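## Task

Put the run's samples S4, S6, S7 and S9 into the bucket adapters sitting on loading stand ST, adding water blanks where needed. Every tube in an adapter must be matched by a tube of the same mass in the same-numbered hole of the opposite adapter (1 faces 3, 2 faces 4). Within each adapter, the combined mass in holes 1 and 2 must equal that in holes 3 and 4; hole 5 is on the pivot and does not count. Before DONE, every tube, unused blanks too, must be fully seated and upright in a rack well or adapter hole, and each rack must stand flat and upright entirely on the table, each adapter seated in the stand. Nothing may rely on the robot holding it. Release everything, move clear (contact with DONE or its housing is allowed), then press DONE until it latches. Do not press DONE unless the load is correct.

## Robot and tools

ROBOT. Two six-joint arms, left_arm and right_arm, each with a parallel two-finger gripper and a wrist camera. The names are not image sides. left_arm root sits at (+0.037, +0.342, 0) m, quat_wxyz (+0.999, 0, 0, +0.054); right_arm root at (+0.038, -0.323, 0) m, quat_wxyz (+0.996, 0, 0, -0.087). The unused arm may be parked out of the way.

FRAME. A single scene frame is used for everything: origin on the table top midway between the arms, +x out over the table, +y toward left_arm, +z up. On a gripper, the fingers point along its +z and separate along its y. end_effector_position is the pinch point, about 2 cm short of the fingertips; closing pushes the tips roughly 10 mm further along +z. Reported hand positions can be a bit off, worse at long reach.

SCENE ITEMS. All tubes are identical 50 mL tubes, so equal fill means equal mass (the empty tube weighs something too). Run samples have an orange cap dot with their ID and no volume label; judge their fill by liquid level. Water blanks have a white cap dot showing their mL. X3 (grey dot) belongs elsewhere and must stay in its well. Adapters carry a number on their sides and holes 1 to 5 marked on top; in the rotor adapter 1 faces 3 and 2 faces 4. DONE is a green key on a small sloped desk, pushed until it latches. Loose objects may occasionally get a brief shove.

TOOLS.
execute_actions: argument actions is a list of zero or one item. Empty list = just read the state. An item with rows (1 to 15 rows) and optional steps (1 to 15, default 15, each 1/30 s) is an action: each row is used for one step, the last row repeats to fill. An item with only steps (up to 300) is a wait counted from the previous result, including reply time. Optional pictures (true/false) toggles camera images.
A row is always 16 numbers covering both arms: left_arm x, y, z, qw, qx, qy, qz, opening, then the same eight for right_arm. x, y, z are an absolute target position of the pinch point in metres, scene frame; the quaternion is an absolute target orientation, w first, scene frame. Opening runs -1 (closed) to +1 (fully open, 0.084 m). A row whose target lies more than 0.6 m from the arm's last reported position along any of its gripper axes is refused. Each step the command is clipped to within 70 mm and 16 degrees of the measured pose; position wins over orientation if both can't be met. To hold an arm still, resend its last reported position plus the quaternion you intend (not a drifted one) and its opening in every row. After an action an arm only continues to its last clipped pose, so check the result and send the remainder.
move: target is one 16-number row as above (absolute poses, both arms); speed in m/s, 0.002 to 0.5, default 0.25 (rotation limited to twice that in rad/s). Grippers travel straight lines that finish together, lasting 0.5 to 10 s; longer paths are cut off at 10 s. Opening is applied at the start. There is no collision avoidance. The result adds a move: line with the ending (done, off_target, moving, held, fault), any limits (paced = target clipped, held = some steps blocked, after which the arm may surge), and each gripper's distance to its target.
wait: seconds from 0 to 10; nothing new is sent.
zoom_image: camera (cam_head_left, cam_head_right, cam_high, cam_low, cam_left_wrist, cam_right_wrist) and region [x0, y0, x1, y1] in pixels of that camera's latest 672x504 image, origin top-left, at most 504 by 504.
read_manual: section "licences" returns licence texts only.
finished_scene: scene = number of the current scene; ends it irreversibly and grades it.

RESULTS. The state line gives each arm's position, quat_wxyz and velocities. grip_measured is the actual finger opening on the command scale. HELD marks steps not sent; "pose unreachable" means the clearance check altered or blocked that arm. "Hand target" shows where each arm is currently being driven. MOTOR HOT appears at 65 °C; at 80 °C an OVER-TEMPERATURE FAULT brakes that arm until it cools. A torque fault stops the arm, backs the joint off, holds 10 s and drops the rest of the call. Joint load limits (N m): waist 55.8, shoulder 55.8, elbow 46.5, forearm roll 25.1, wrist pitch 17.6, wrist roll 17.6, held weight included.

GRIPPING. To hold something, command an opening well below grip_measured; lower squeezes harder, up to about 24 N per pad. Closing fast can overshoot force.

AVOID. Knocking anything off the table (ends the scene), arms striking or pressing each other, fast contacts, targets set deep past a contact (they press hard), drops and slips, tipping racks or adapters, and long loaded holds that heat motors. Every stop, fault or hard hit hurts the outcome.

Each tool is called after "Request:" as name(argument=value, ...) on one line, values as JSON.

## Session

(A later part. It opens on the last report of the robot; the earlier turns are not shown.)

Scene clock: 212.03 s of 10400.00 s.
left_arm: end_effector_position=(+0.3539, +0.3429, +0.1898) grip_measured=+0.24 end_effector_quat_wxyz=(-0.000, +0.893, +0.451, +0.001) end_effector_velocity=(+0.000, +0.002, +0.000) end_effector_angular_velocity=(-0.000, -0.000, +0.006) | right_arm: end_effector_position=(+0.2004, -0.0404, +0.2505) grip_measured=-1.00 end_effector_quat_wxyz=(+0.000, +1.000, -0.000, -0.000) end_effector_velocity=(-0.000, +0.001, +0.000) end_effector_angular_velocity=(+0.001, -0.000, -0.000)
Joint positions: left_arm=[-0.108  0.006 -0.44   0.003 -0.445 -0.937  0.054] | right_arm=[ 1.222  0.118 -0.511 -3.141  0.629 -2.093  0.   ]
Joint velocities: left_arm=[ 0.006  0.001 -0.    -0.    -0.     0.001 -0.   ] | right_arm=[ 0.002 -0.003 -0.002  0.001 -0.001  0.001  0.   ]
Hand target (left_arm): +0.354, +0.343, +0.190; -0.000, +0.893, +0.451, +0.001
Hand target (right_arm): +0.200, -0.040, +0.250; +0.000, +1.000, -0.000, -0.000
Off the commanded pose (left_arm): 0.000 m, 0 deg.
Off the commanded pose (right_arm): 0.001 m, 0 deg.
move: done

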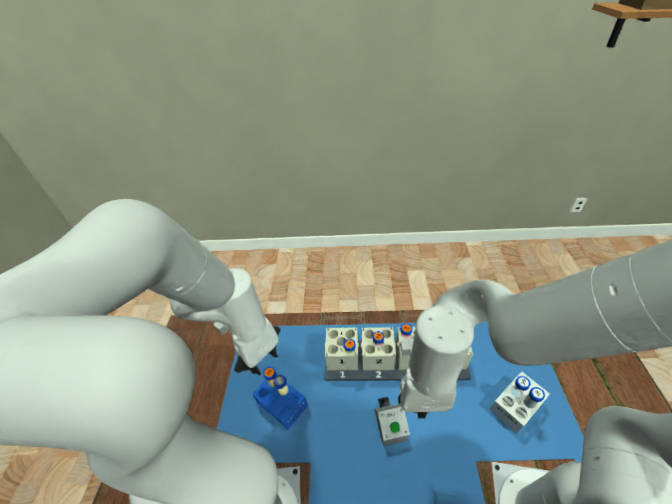

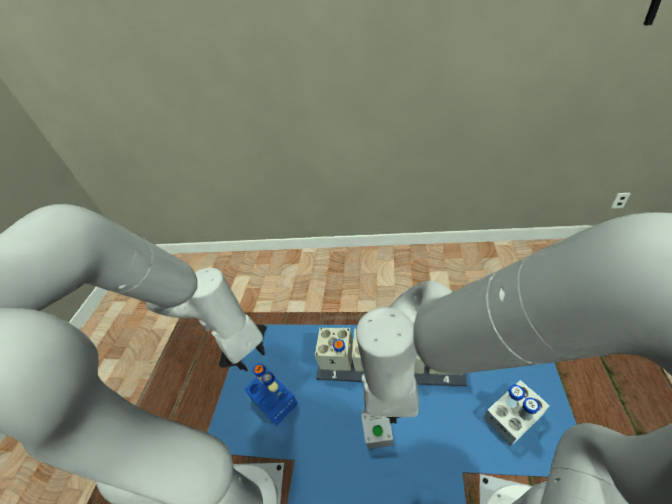

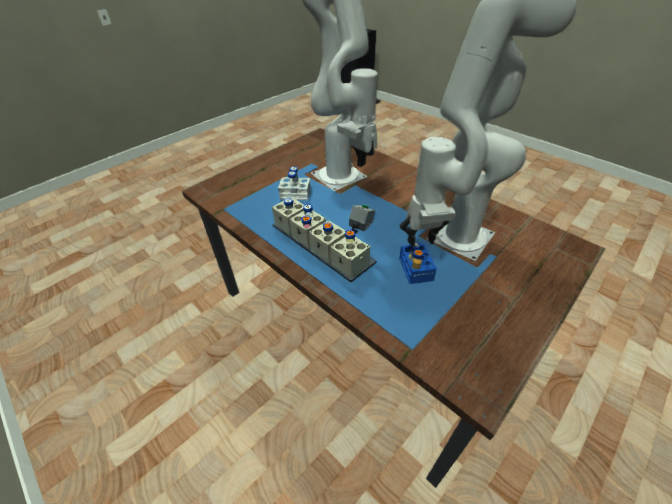

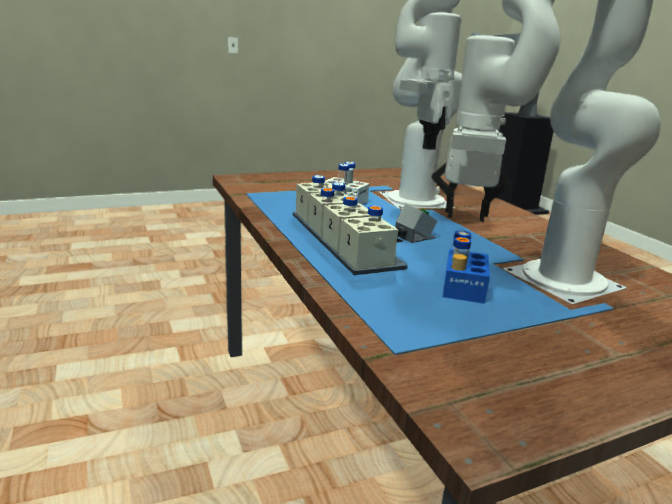

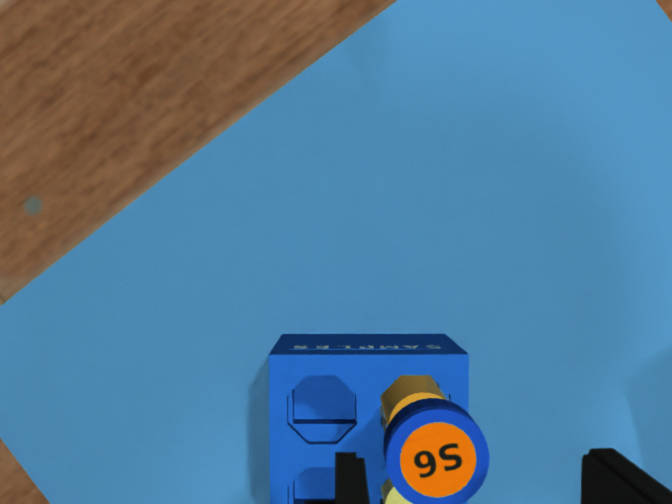

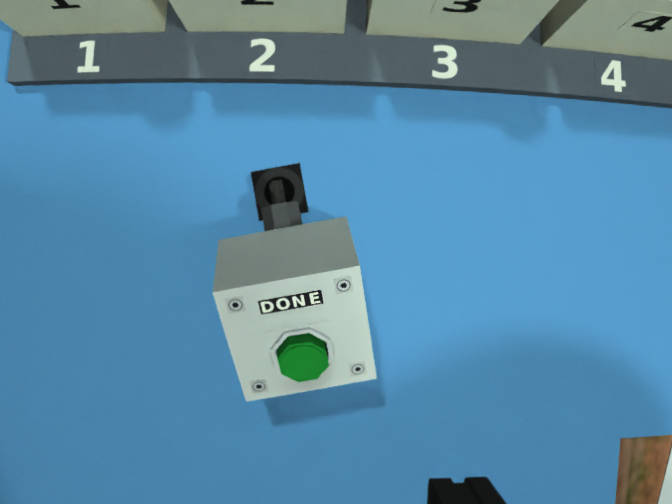

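Request:
move(target=[0.3535,0.342,0.112,0,0.893,0.451,0,0.25,0.2,-0.1,0.25,0,1,0,0,-1], speed=0.1)

Request:
execute_actions(actions=[{"rows":[[0.3535,0.342,0.112,0,0.893,0.451,0,-0.5,0.2,-0.1,0.25,0,1,0,0,-1]]}], pictures=false)

Request:
move(target=[0.3535,0.342,0.245,0,0.893,0.451,0,-0.5,0.2,-0.1,0.25,0,1,0,0,-1], speed=0.2)

Request:
move(target=[0.487,0.1655,0.22,0,1,0,0,-0.5,0.2,-0.1,0.25,0,1,0,0,-1])

Scene clock: 226.47 s of 10400.00 s.
left_arm: end_effector_position=(+0.3536, +0.3421, +0.1123) grip_measured=+0.24 end_effector_quat_wxyz=(-0.000, +0.893, +0.451, +0.000) end_effector_velocity=(+0.001, +0.000, -0.002) end_effector_angular_velocity=(+0.000, -0.000, -0.001) | right_arm: end_effector_position=(+0.1998, -0.0997, +0.2498) grip_measured=-1.00 end_effector_quat_wxyz=(+0.000, +1.000, +0.000, +0.000) end_effector_velocity=(+0.000, -0.002, +0.000) end_effector_angular_velocity=(-0.000, -0.000, +0.001)
Joint positions: left_arm=[-0.11  -0.22  -0.419  0.002 -0.199 -0.939  0.054] | right_arm=[ 1.117  0.267 -0.389 -3.142  0.656 -2.198  0.   ]
Joint velocities: left_arm=[ 0.001 -0.009 -0.002  0.     0.007  0.002  0.   ] | right_arm=[-0.004  0.004  0.003 -0.     0.002 -0.004  0.   ]
Hand target (left_arm): +0.354, +0.342, +0.112; -0.000, +0.893, +0.451, +0.000
Hand target (right_arm): +0.200, -0.100, +0.250; -0.000, +1.000, +0.000, +0.000
Off the commanded pose (left_arm): 0.000 m, 0 deg.
Off the commanded pose (right_arm): 0.000 m, 0 deg.
After step 90, 10.10 s passed at rest.
move: done

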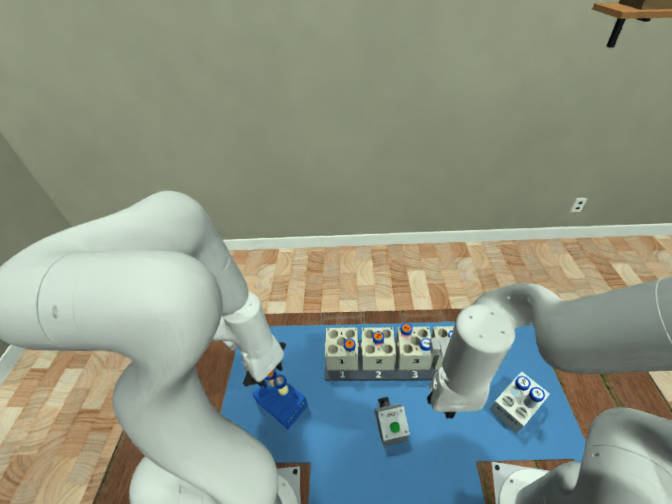

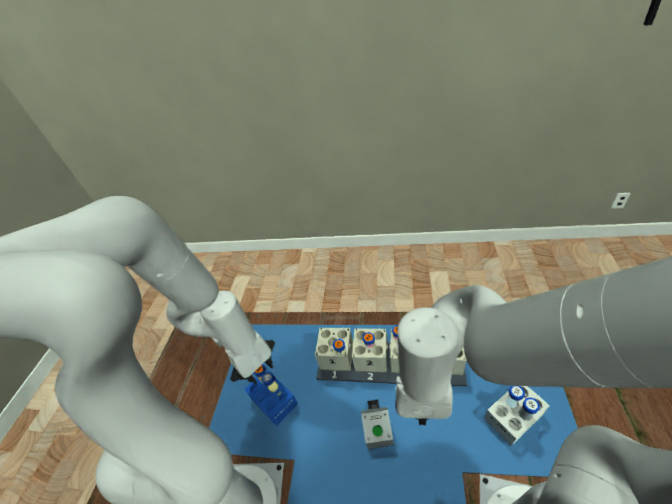

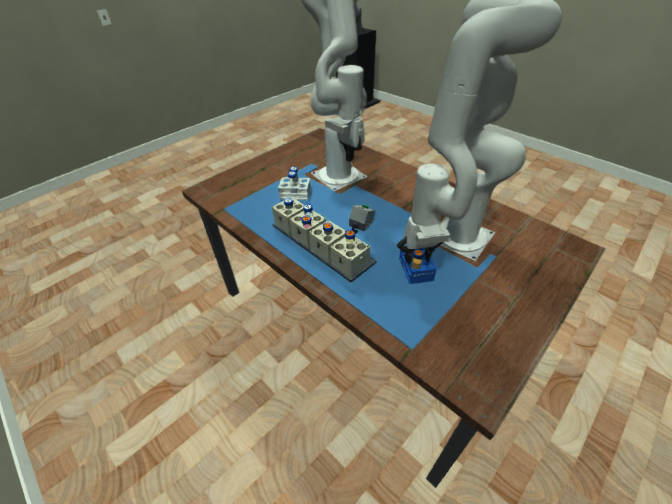

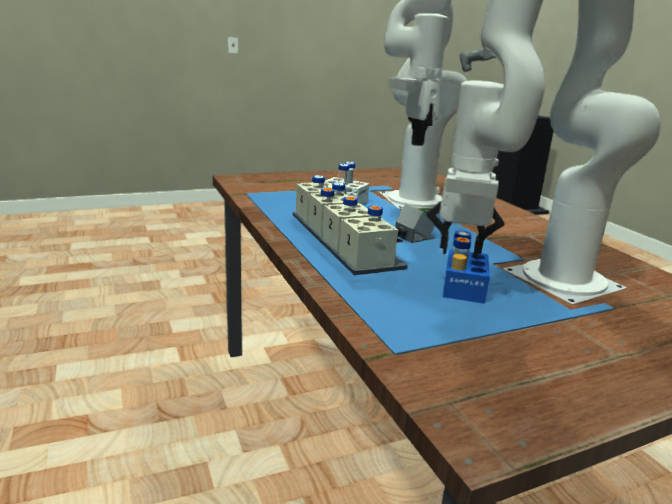

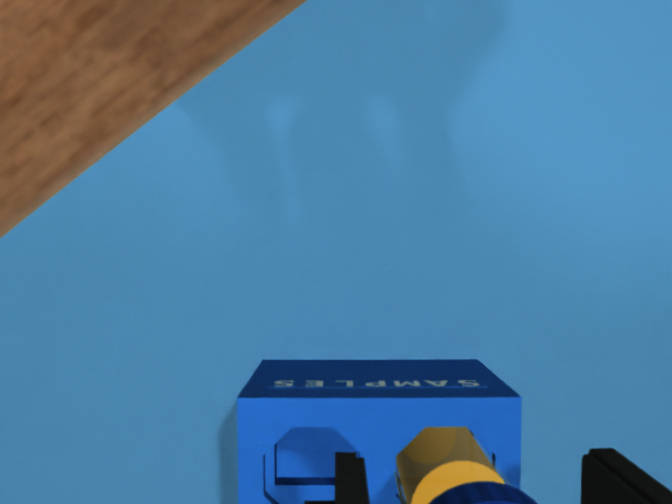

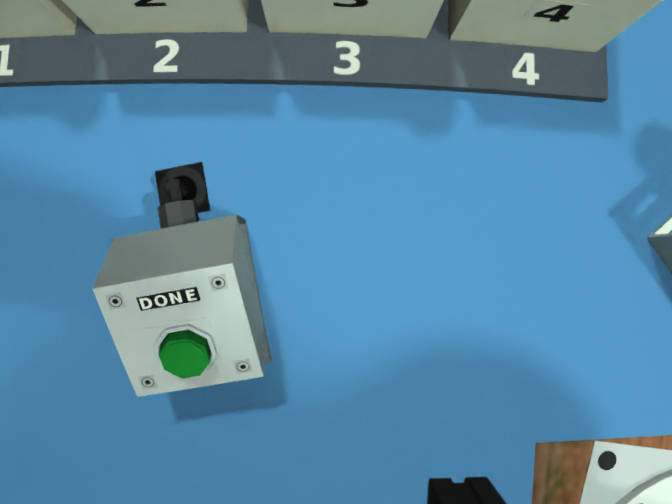

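Scene clock: 226.97 s of 10400.00 s.
left_arm: end_effector_position=(+0.3535, +0.3420, +0.1120) grip_measured=-0.26 end_effector_quat_wxyz=(+0.000, +0.893, +0.451, +0.000) end_effector_velocity=(-0.000, -0.000, -0.000) end_effector_angular_velocity=(-0.000, +0.000, -0.000) | right_arm: end_effector_position=(+0.2000, -0.1000, +0.2500) grip_measured=-1.00 end_effector_quat_wxyz=(+0.000, +1.000, +0.000, +0.000) end_effector_velocity=(+0.000, +0.000, -0.000) end_effector_angular_velocity=(+0.001, -0.000, -0.000)
Joint positions: left_arm=[-0.11  -0.221 -0.419  0.    -0.199 -0.937  0.033] | right_arm=[ 1.116  0.268 -0.389 -3.142  0.657 -2.2    0.   ]
Joint velocities: left_arm=[-0.001 -0.001 -0.    -0.001  0.001  0.     0.   ] | right_arm=[-0.    -0.001  0.     0.001 -0.002 -0.001  0.   ]
Hand target (left_arm): +0.354, +0.342, +0.112; -0.000, +0.893, +0.451, +0.000
Hand target (right_arm): +0.200, -0.100, +0.250; -0.000, +1.000, +0.000, +0.000
Off the commanded pose (left_arm): 0.000 m, 0 deg.
Off the commanded pose (right_arm): 0.000 m, 0 deg.
Steps of this call (steps 1 to 15: all 15 steps of this action). Readings (end_effector_position):
1: left_arm (+0.3536, +0.3421, +0.1122) | right_arm (+0.1998, -0.0998, +0.2498)
2: left_arm (+0.3536, +0.3421, +0.1122) | right_arm (+0.1998, -0.0998, +0.2498)
4: left_arm (+0.3536, +0.3421, +0.1121) | right_arm (+0.1999, -0.0999, +0.2499)
8: left_arm (+0.3536, +0.3420, +0.1121) | right_arm (+0.2000, -0.1000, +0.2500)
15: the state above

Scene clock: 228.57 s of 10400.00 s.
left_arm: end_effector_position=(+0.3533, +0.3418, +0.2447) grip_measured=-0.26 end_effector_quat_wxyz=(+0.000, +0.893, +0.451, -0.000) end_effector_velocity=(+0.001, -0.000, +0.003) end_effector_angular_velocity=(-0.000, -0.002, +0.000) | right_arm: end_effector_position=(+0.2000, -0.1000, +0.2500) grip_measured=-1.00 end_effector_quat_wxyz=(-0.000, +1.000, +0.000, +0.000) end_effector_velocity=(-0.000, -0.000, -0.000) end_effector_angular_velocity=(-0.001, +0.001, +0.001)
Joint positions: left_arm=[-0.11   0.134 -0.481 -0.001 -0.615 -0.935  0.033] | right_arm=[ 1.116  0.268 -0.389 -3.142  0.657 -2.2    0.   ]
Joint velocities: left_arm=[-0.     0.005 -0.003 -0.    -0.006 -0.     0.   ] | right_arm=[ 0.    -0.001  0.     0.    -0.    -0.001  0.   ]
Hand target (left_arm): +0.353, +0.342, +0.245; +0.000, +0.893, +0.451, -0.000
Hand target (right_arm): +0.200, -0.100, +0.250; -0.000, +1.000, +0.000, +0.000
Off the commanded pose (left_arm): 0.000 m, 0 deg.
Off the commanded pose (right_arm): 0.000 m, 0 deg.
move: done

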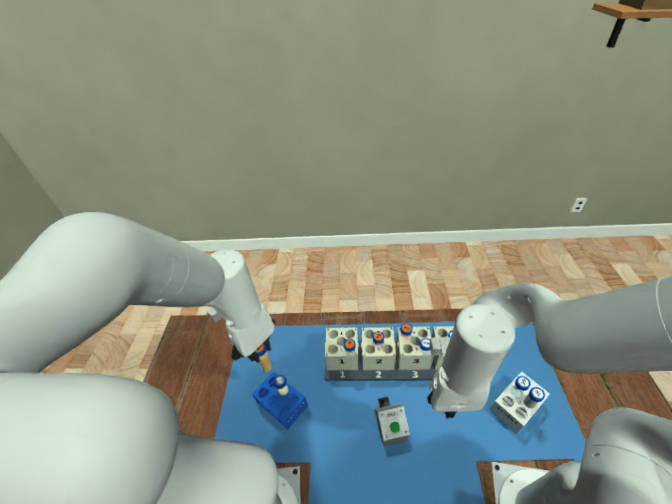

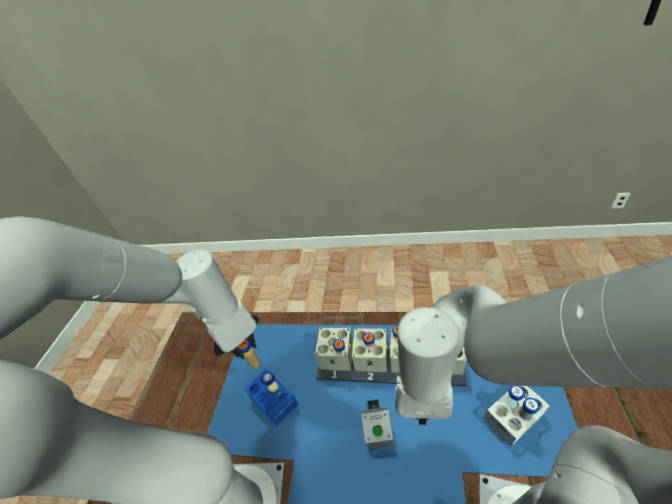

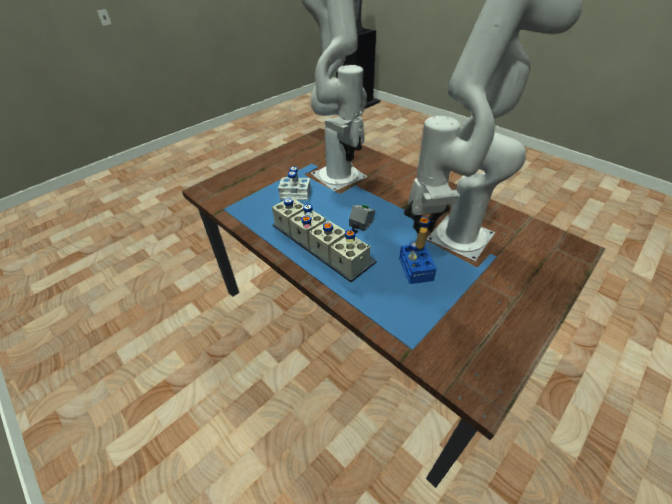

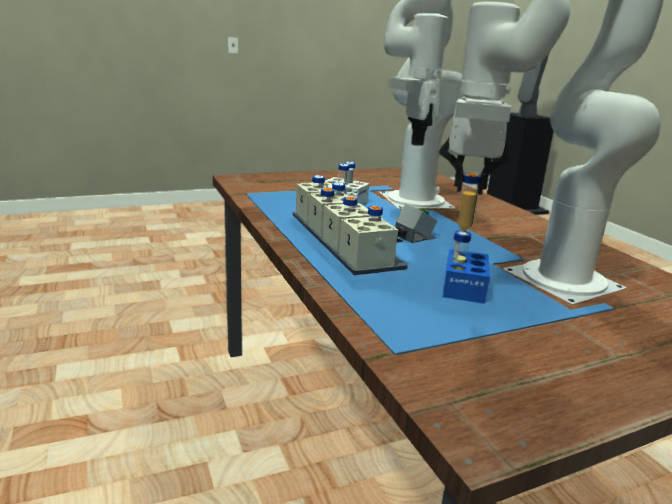

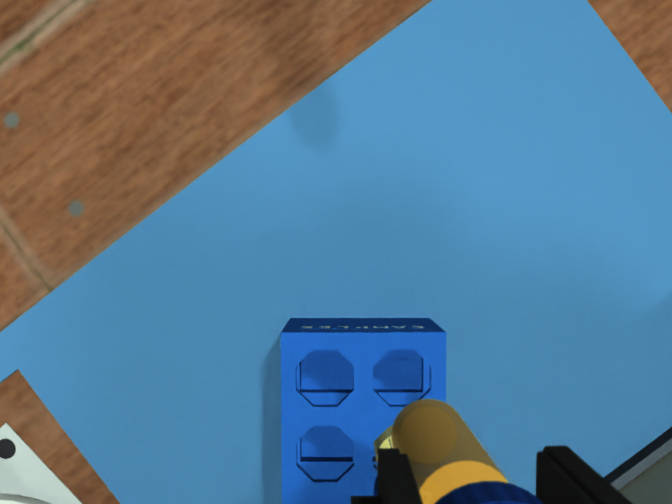

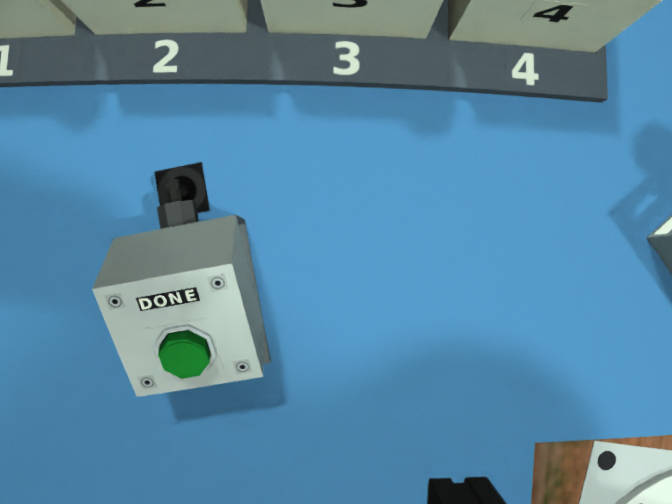

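Scene clock: 231.03 s of 10400.00 s.
left_arm: end_effector_position=(+0.4870, +0.1657, +0.2203) grip_measured=-0.26 end_effector_quat_wxyz=(+0.000, +1.000, +0.000, -0.000) end_effector_velocity=(+0.001, -0.002, -0.001) end_effector_angular_velocity=(-0.001, +0.003, -0.009) | right_arm: end_effector_position=(+0.2000, -0.1000, +0.2500) grip_measured=-1.00 end_effector_quat_wxyz=(-0.000, +1.000, -0.000, -0.000) end_effector_velocity=(-0.000, +0.000, +0.000) end_effector_angular_velocity=(+0.000, +0.000, +0.000)
Joint positions: left_arm=[-0.482 -0.316 -0.908 -0.001 -0.592 -0.374  0.033] | right_arm=[ 1.116  0.268 -0.389 -3.142  0.657 -2.2    0.   ]
Joint velocities: left_arm=[-0.001 -0.006 -0.006 -0.003 -0.002  0.011 -0.   ] | right_arm=[ 0.     0.001 -0.     0.001  0.001 -0.001  0.   ]
Hand target (left_arm): +0.487, +0.166, +0.220; +0.000, +1.000, +0.000, -0.000
Hand target (right_arm): +0.200, -0.100, +0.250; -0.000, +1.000, -0.000, -0.000
Off the commanded pose (left_arm): 0.000 m, 0 deg.
Off the commanded pose (right_arm): 0.000 m, 0 deg.
move: done

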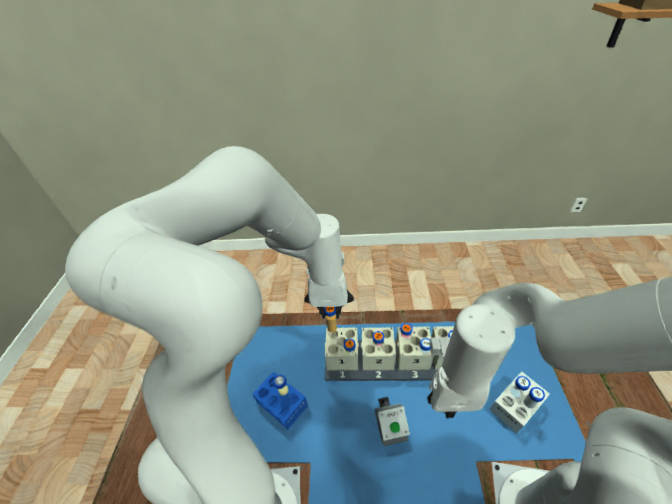

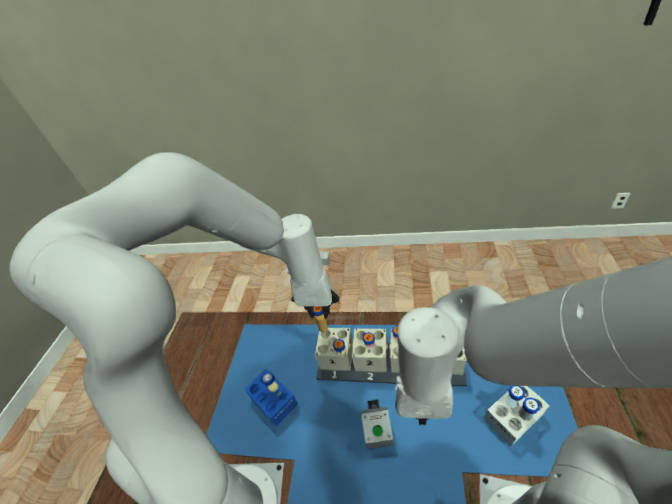

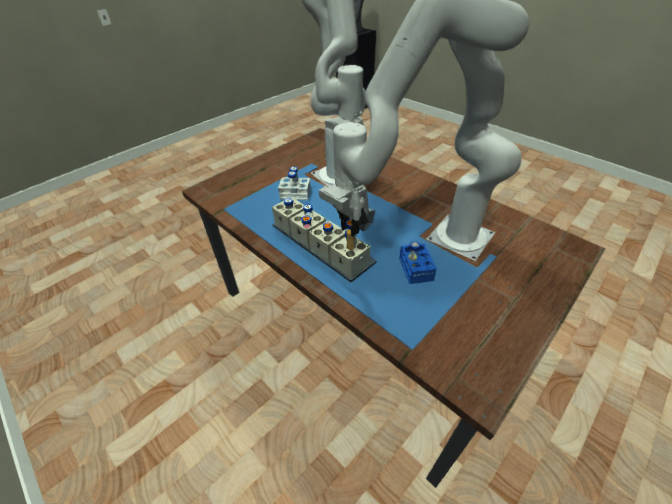

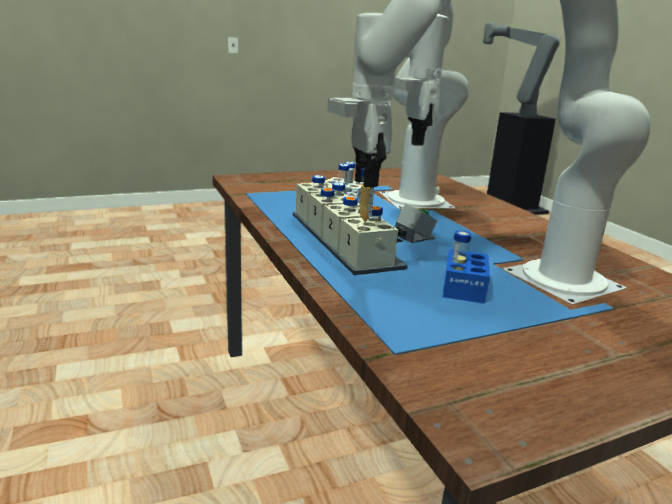

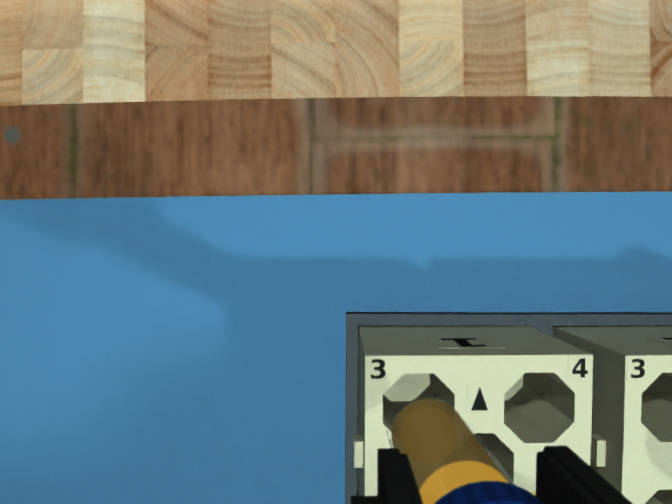

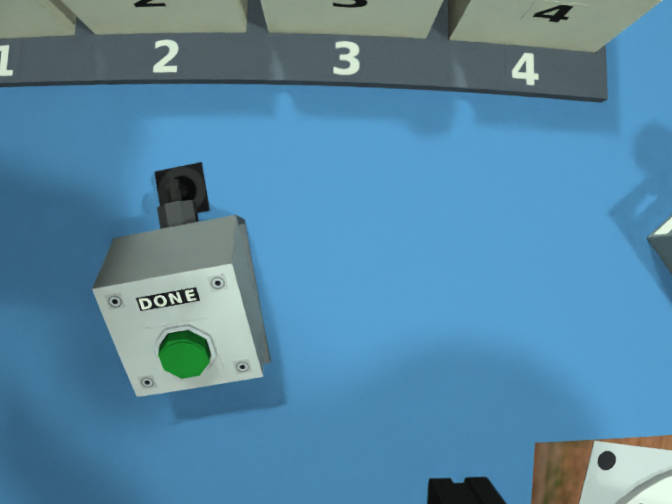

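Request:
move(target=[0.487,0.1645,0.128,0,1,0,0,-0.5,0.2,-0.1,0.25,0,1,0,0,-1], speed=0.06)

Request:
execute_actions(actions=[{"rows":[[0.487,0.1645,0.128,0,1,0,0,0.2,0.2,-0.1,0.25,0,1,0,0,-1]],"steps":12}], pictures=false)

Request:
move(target=[0.487,0.1645,0.22,0,1,0,0,0.2,0.2,-0.1,0.25,0,1,0,0,-1])

Request:
move(target=[0.4,0.4,0.3,0,1,0,0,0.2,0.19,0.001,0.125,0,0.966,0,0.259,-1])

Request:
zoom_image(camera="cam_low", region=[280,130,520,310])

Scene clock: 240.67 s of 10400.00 s.
left_arm: end_effector_position=(+0.4871, +0.1645, +0.1283) grip_measured=-0.26 end_effector_quat_wxyz=(-0.000, +1.000, +0.000, +0.000) end_effector_velocity=(-0.000, +0.001, -0.003) end_effector_angular_velocity=(+0.000, +0.002, +0.001) | right_arm: end_effector_position=(+0.2000, -0.1000, +0.2500) grip_measured=-1.00 end_effector_quat_wxyz=(-0.000, +1.000, +0.000, +0.000) end_effector_velocity=(-0.000, -0.001, -0.000) end_effector_angular_velocity=(-0.002, +0.001, +0.001)
Joint positions: left_arm=[-0.485 -0.486 -0.879  0.001 -0.393 -0.378  0.033] | right_arm=[ 1.116  0.268 -0.389 -3.142  0.657 -2.2    0.   ]
Joint velocities: left_arm=[ 0.001 -0.007 -0.    -0.     0.005  0.    -0.   ] | right_arm=[ 0.    -0.001  0.001 -0.001  0.001 -0.     0.   ]
Hand target (left_arm): +0.487, +0.165, +0.128; -0.000, +1.000, +0.000, +0.000
Hand target (right_arm): +0.200, -0.100, +0.250; -0.000, +1.000, +0.000, -0.000
Off the commanded pose (left_arm): 0.000 m, 0 deg.
Off the commanded pose (right_arm): 0.000 m, 0 deg.
After step 90, 4.67 s passed at rest.
move: done

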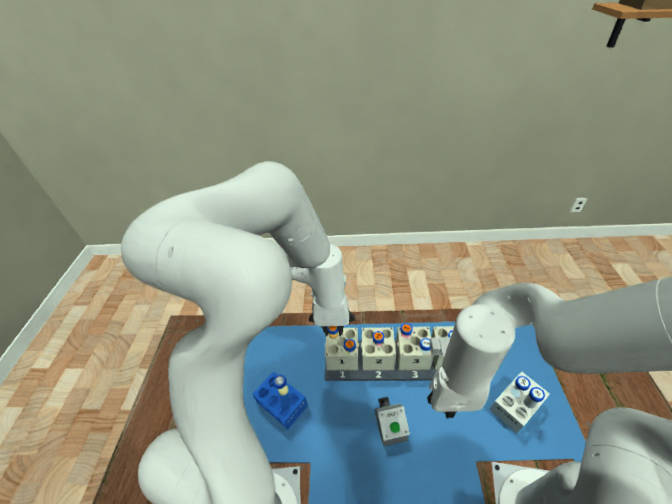

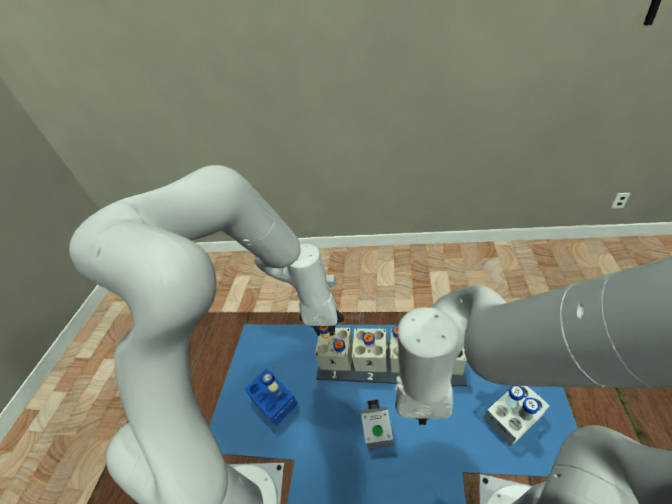

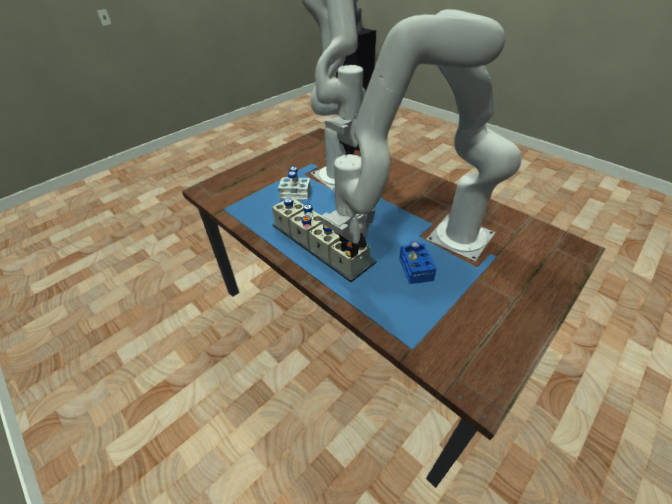

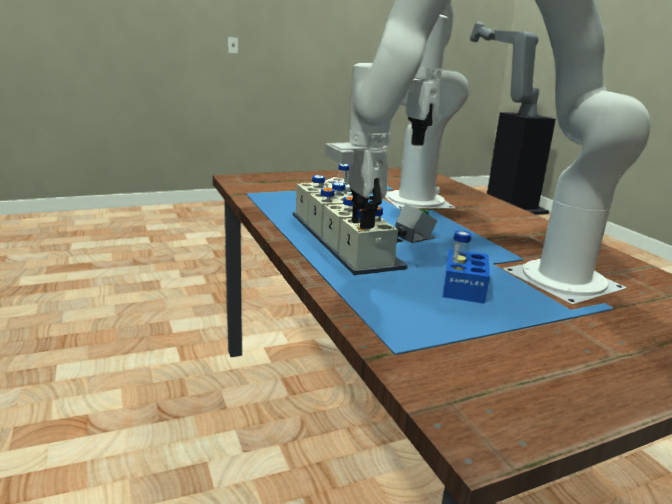

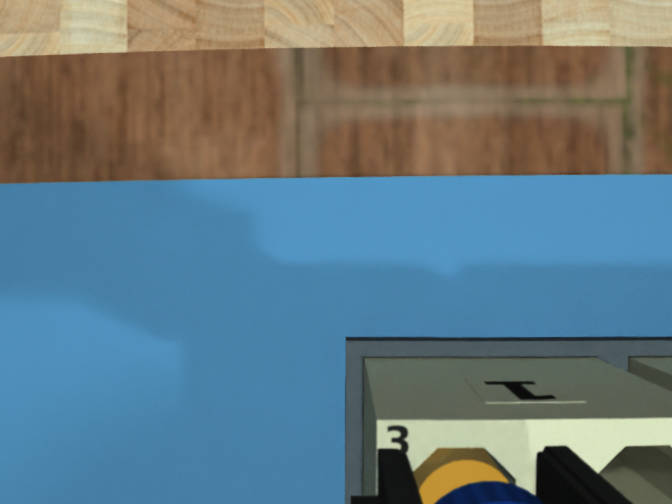

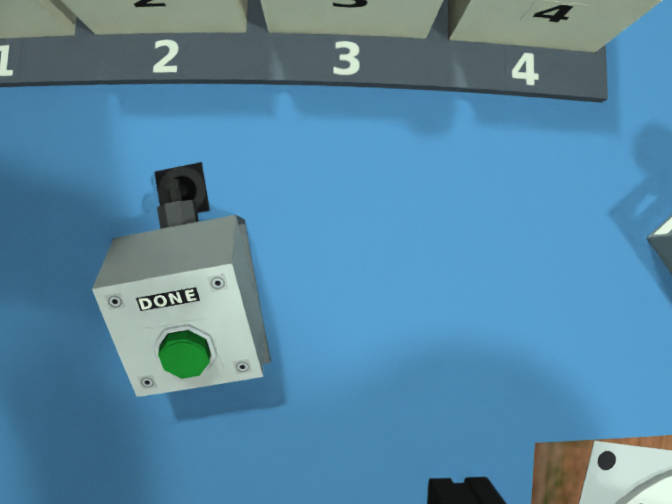

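Scene clock: 241.07 s of 10400.00 s.
left_arm: end_effector_position=(+0.4870, +0.1645, +0.1280) grip_measured=+0.18 end_effector_quat_wxyz=(-0.000, +1.000, +0.000, -0.000) end_effector_velocity=(-0.001, +0.000, -0.000) end_effector_angular_velocity=(-0.000, +0.001, +0.001) | right_arm: end_effector_position=(+0.2000, -0.1000, +0.2500) grip_measured=-1.00 end_effector_quat_wxyz=(+0.000, +1.000, +0.000, -0.000) end_effector_velocity=(-0.000, +0.000, -0.000) end_effector_angular_velocity=(+0.000, -0.000, +0.000)
Joint positions: left_arm=[-0.485 -0.486 -0.879  0.    -0.392 -0.377  0.052] | right_arm=[ 1.116  0.268 -0.389 -3.142  0.657 -2.2    0.   ]
Joint velocities: left_arm=[ 0.     0.     0.002 -0.001  0.     0.001  0.003] | right_arm=[ 0.    -0.     0.     0.    -0.001 -0.     0.   ]
Hand target (left_arm): +0.487, +0.165, +0.128; -0.000, +1.000, +0.000, +0.000
Hand target (right_arm): +0.200, -0.100, +0.250; -0.000, +1.000, +0.000, -0.000
Off the commanded pose (left_arm): 0.000 m, 0 deg.
Off the commanded pose (right_arm): 0.000 m, 0 deg.
Steps of this call (steps 1 to 12: all 12 steps of this action). Readings (end_effector_position):
1: left_arm (+0.4871, +0.1645, +0.1283) | right_arm (+0.2000, -0.1000, +0.2500)
2: left_arm (+0.4871, +0.1645, +0.1282) | right_arm (+0.2000, -0.1000, +0.2500)
4: left_arm (+0.4870, +0.1645, +0.1281) | right_arm (+0.2000, -0.1000, +0.2500)
8: left_arm (+0.4870, +0.1645, +0.1280) | right_arm (+0.2000, -0.1000, +0.2500)
12: the state above

Scene clock: 242.33 s of 10400.00 s.
left_arm: end_effector_position=(+0.4868, +0.1645, +0.2196) grip_measured=+0.19 end_effector_quat_wxyz=(+0.000, +1.000, -0.000, -0.000) end_effector_velocity=(+0.000, -0.000, +0.003) end_effector_angular_velocity=(-0.000, -0.001, +0.001) | right_arm: end_effector_position=(+0.2000, -0.1000, +0.2500) grip_measured=-1.00 end_effector_quat_wxyz=(-0.000, +1.000, +0.000, -0.000) end_effector_velocity=(+0.000, +0.000, +0.000) end_effector_angular_velocity=(-0.000, -0.000, -0.000)
Joint positions: left_arm=[-0.485 -0.318 -0.908 -0.001 -0.591 -0.376  0.052] | right_arm=[ 1.116  0.268 -0.389 -3.142  0.657 -2.2    0.   ]
Joint velocities: left_arm=[-0.     0.005 -0.002 -0.    -0.006 -0.002 -0.   ] | right_arm=[-0.    -0.    -0.001 -0.001  0.     0.     0.   ]
Hand target (left_arm): +0.487, +0.164, +0.220; +0.000, +1.000, -0.000, -0.000
Hand target (right_arm): +0.200, -0.100, +0.250; +0.000, +1.000, +0.000, -0.000
Off the commanded pose (left_arm): 0.000 m, 0 deg.
Off the commanded pose (right_arm): 0.000 m, 0 deg.
move: done

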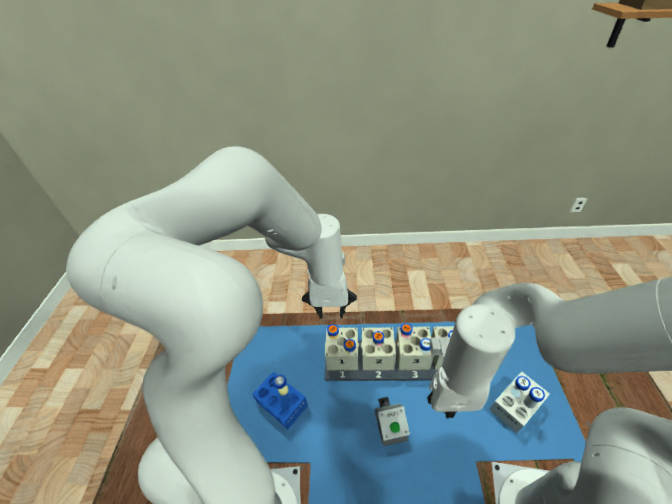

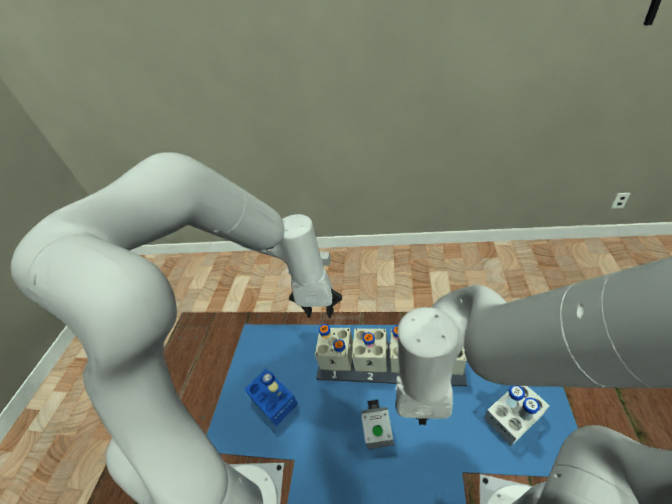

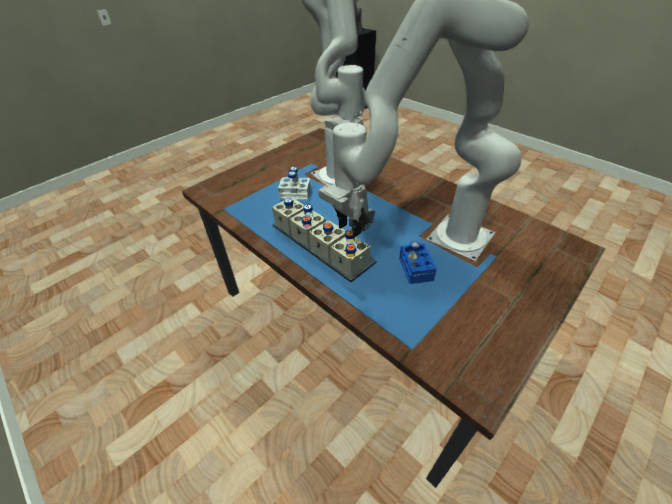

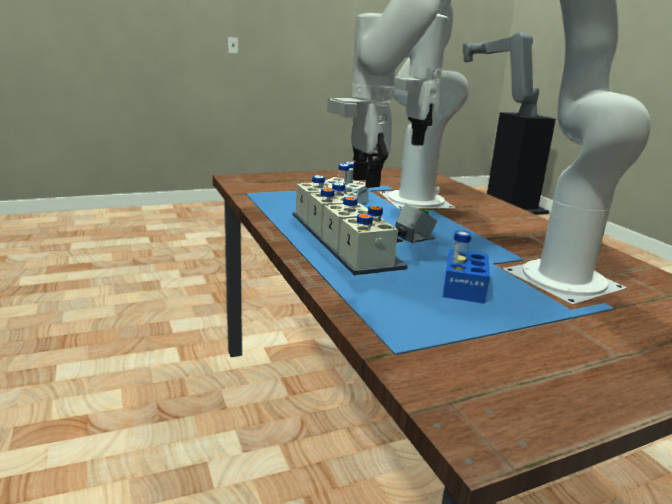

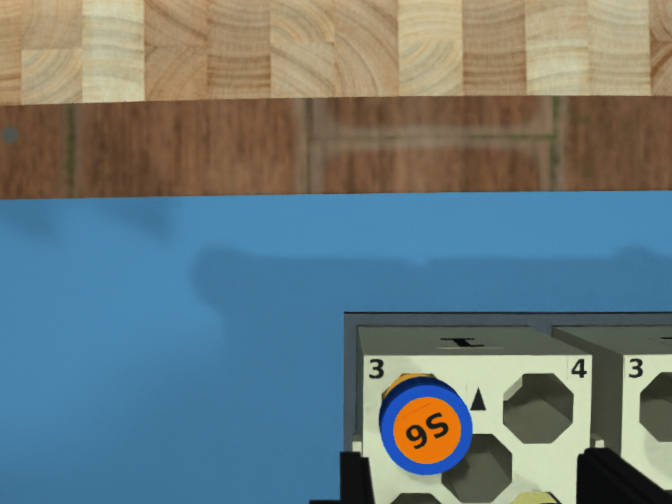

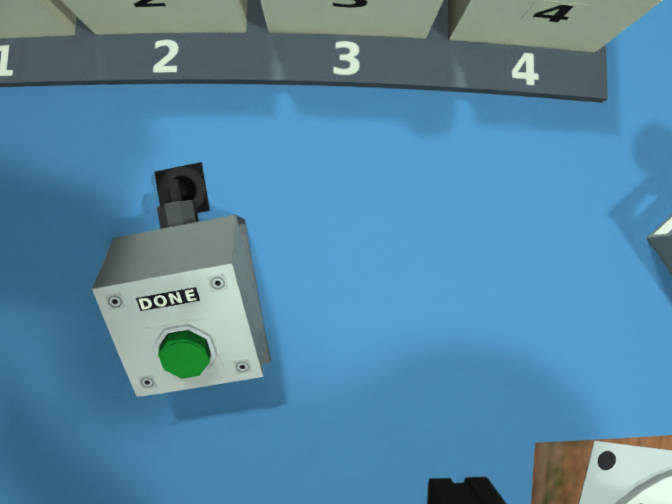

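Scene clock: 244.60 s of 10400.00 s.
left_arm: end_effector_position=(+0.3997, +0.4001, +0.2998) grip_measured=+0.19 end_effector_quat_wxyz=(-0.001, +1.000, -0.000, +0.000) end_effector_velocity=(-0.000, -0.000, +0.000) end_effector_angular_velocity=(-0.001, -0.000, +0.000) | right_arm: end_effector_position=(+0.1903, -0.0000, +0.1255) grip_measured=-1.00 end_effector_quat_wxyz=(+0.002, +0.966, +0.000, +0.257) end_effector_velocity=(+0.000, -0.001, -0.001) end_effector_angular_velocity=(+0.008, -0.010, +0.001)
Joint positions: left_arm=[ 0.048  0.087 -0.666  0.002 -0.752  0.156  0.052] | right_arm=[ 1.649 -0.298 -0.446 -4.541  0.527 -0.306  0.   ]
Joint velocities: left_arm=[ 0.     0.     0.    -0.001 -0.     0.001 -0.   ] | right_arm=[ 0.006 -0.001  0.008 -0.03   0.007  0.038  0.   ]
Hand target (left_arm): +0.400, +0.400, +0.300; -0.001, +1.000, -0.000, +0.000
Hand target (right_arm): +0.190, -0.000, +0.125; +0.002, +0.966, +0.000, +0.258
Off the commanded pose (left_arm): 0.000 m, 0 deg.
Off the commanded pose (right_arm): 0.001 m, 0 deg.
move: done; limits=paced

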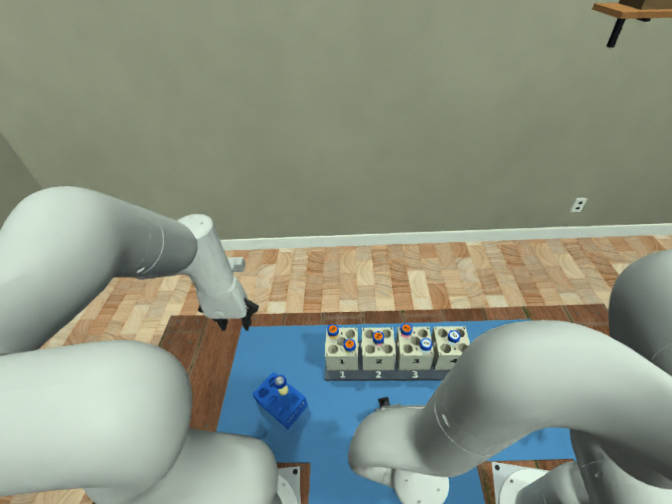

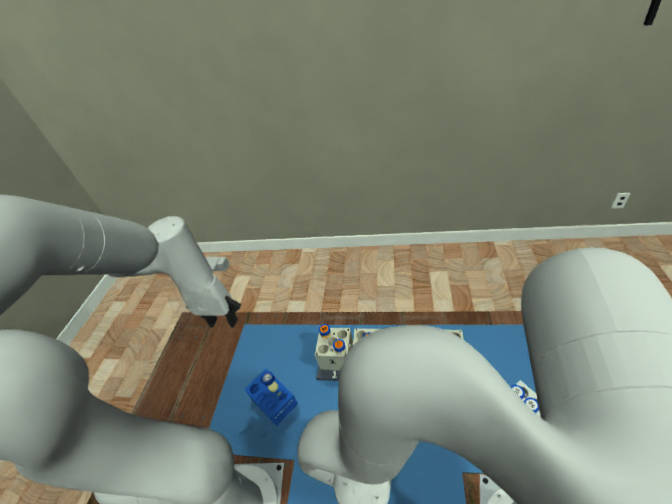

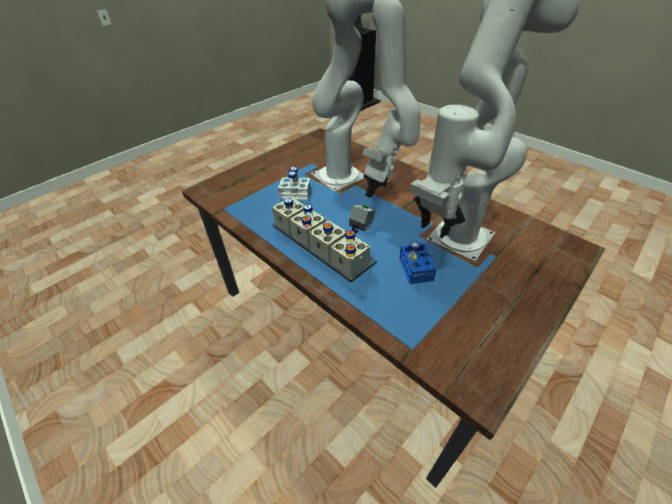

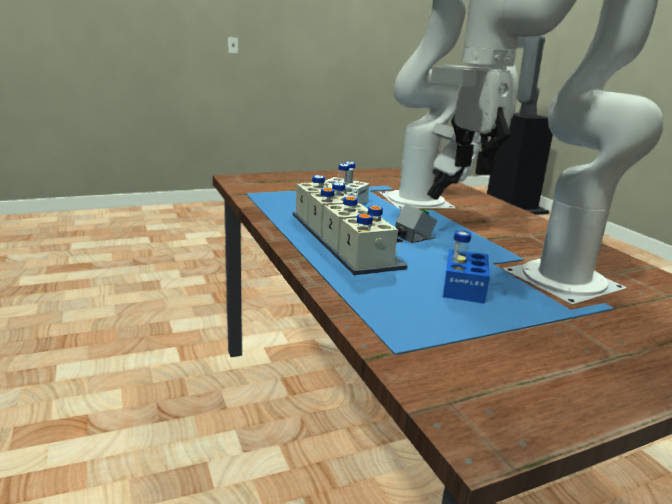

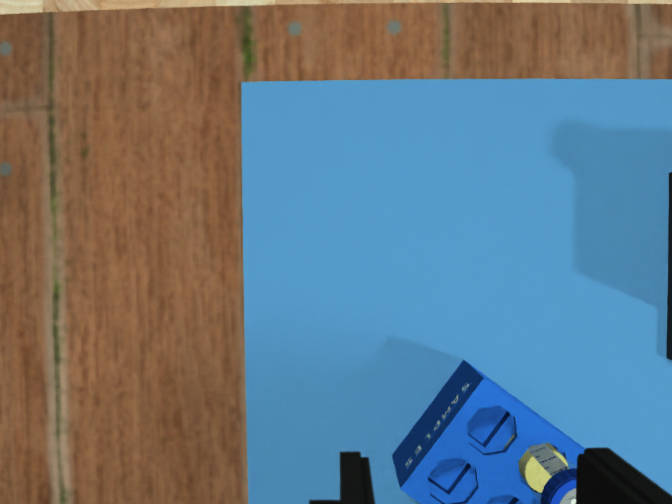

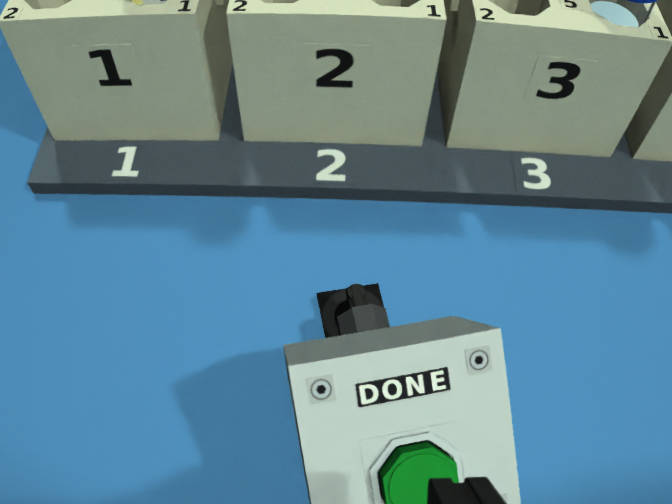

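Region (280, 130, 520, 310) of cam_low's 672x504 image, scaled by 2.100, with more detail than that image has; it fills the top 378 rows of this view, and the rest is white.

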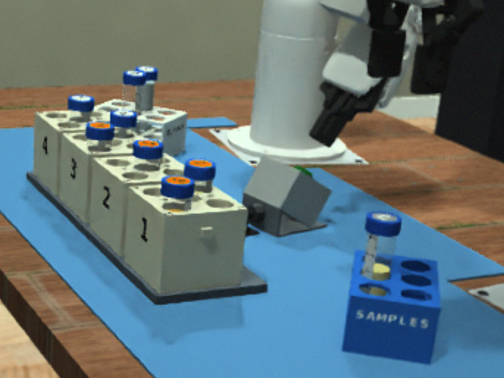

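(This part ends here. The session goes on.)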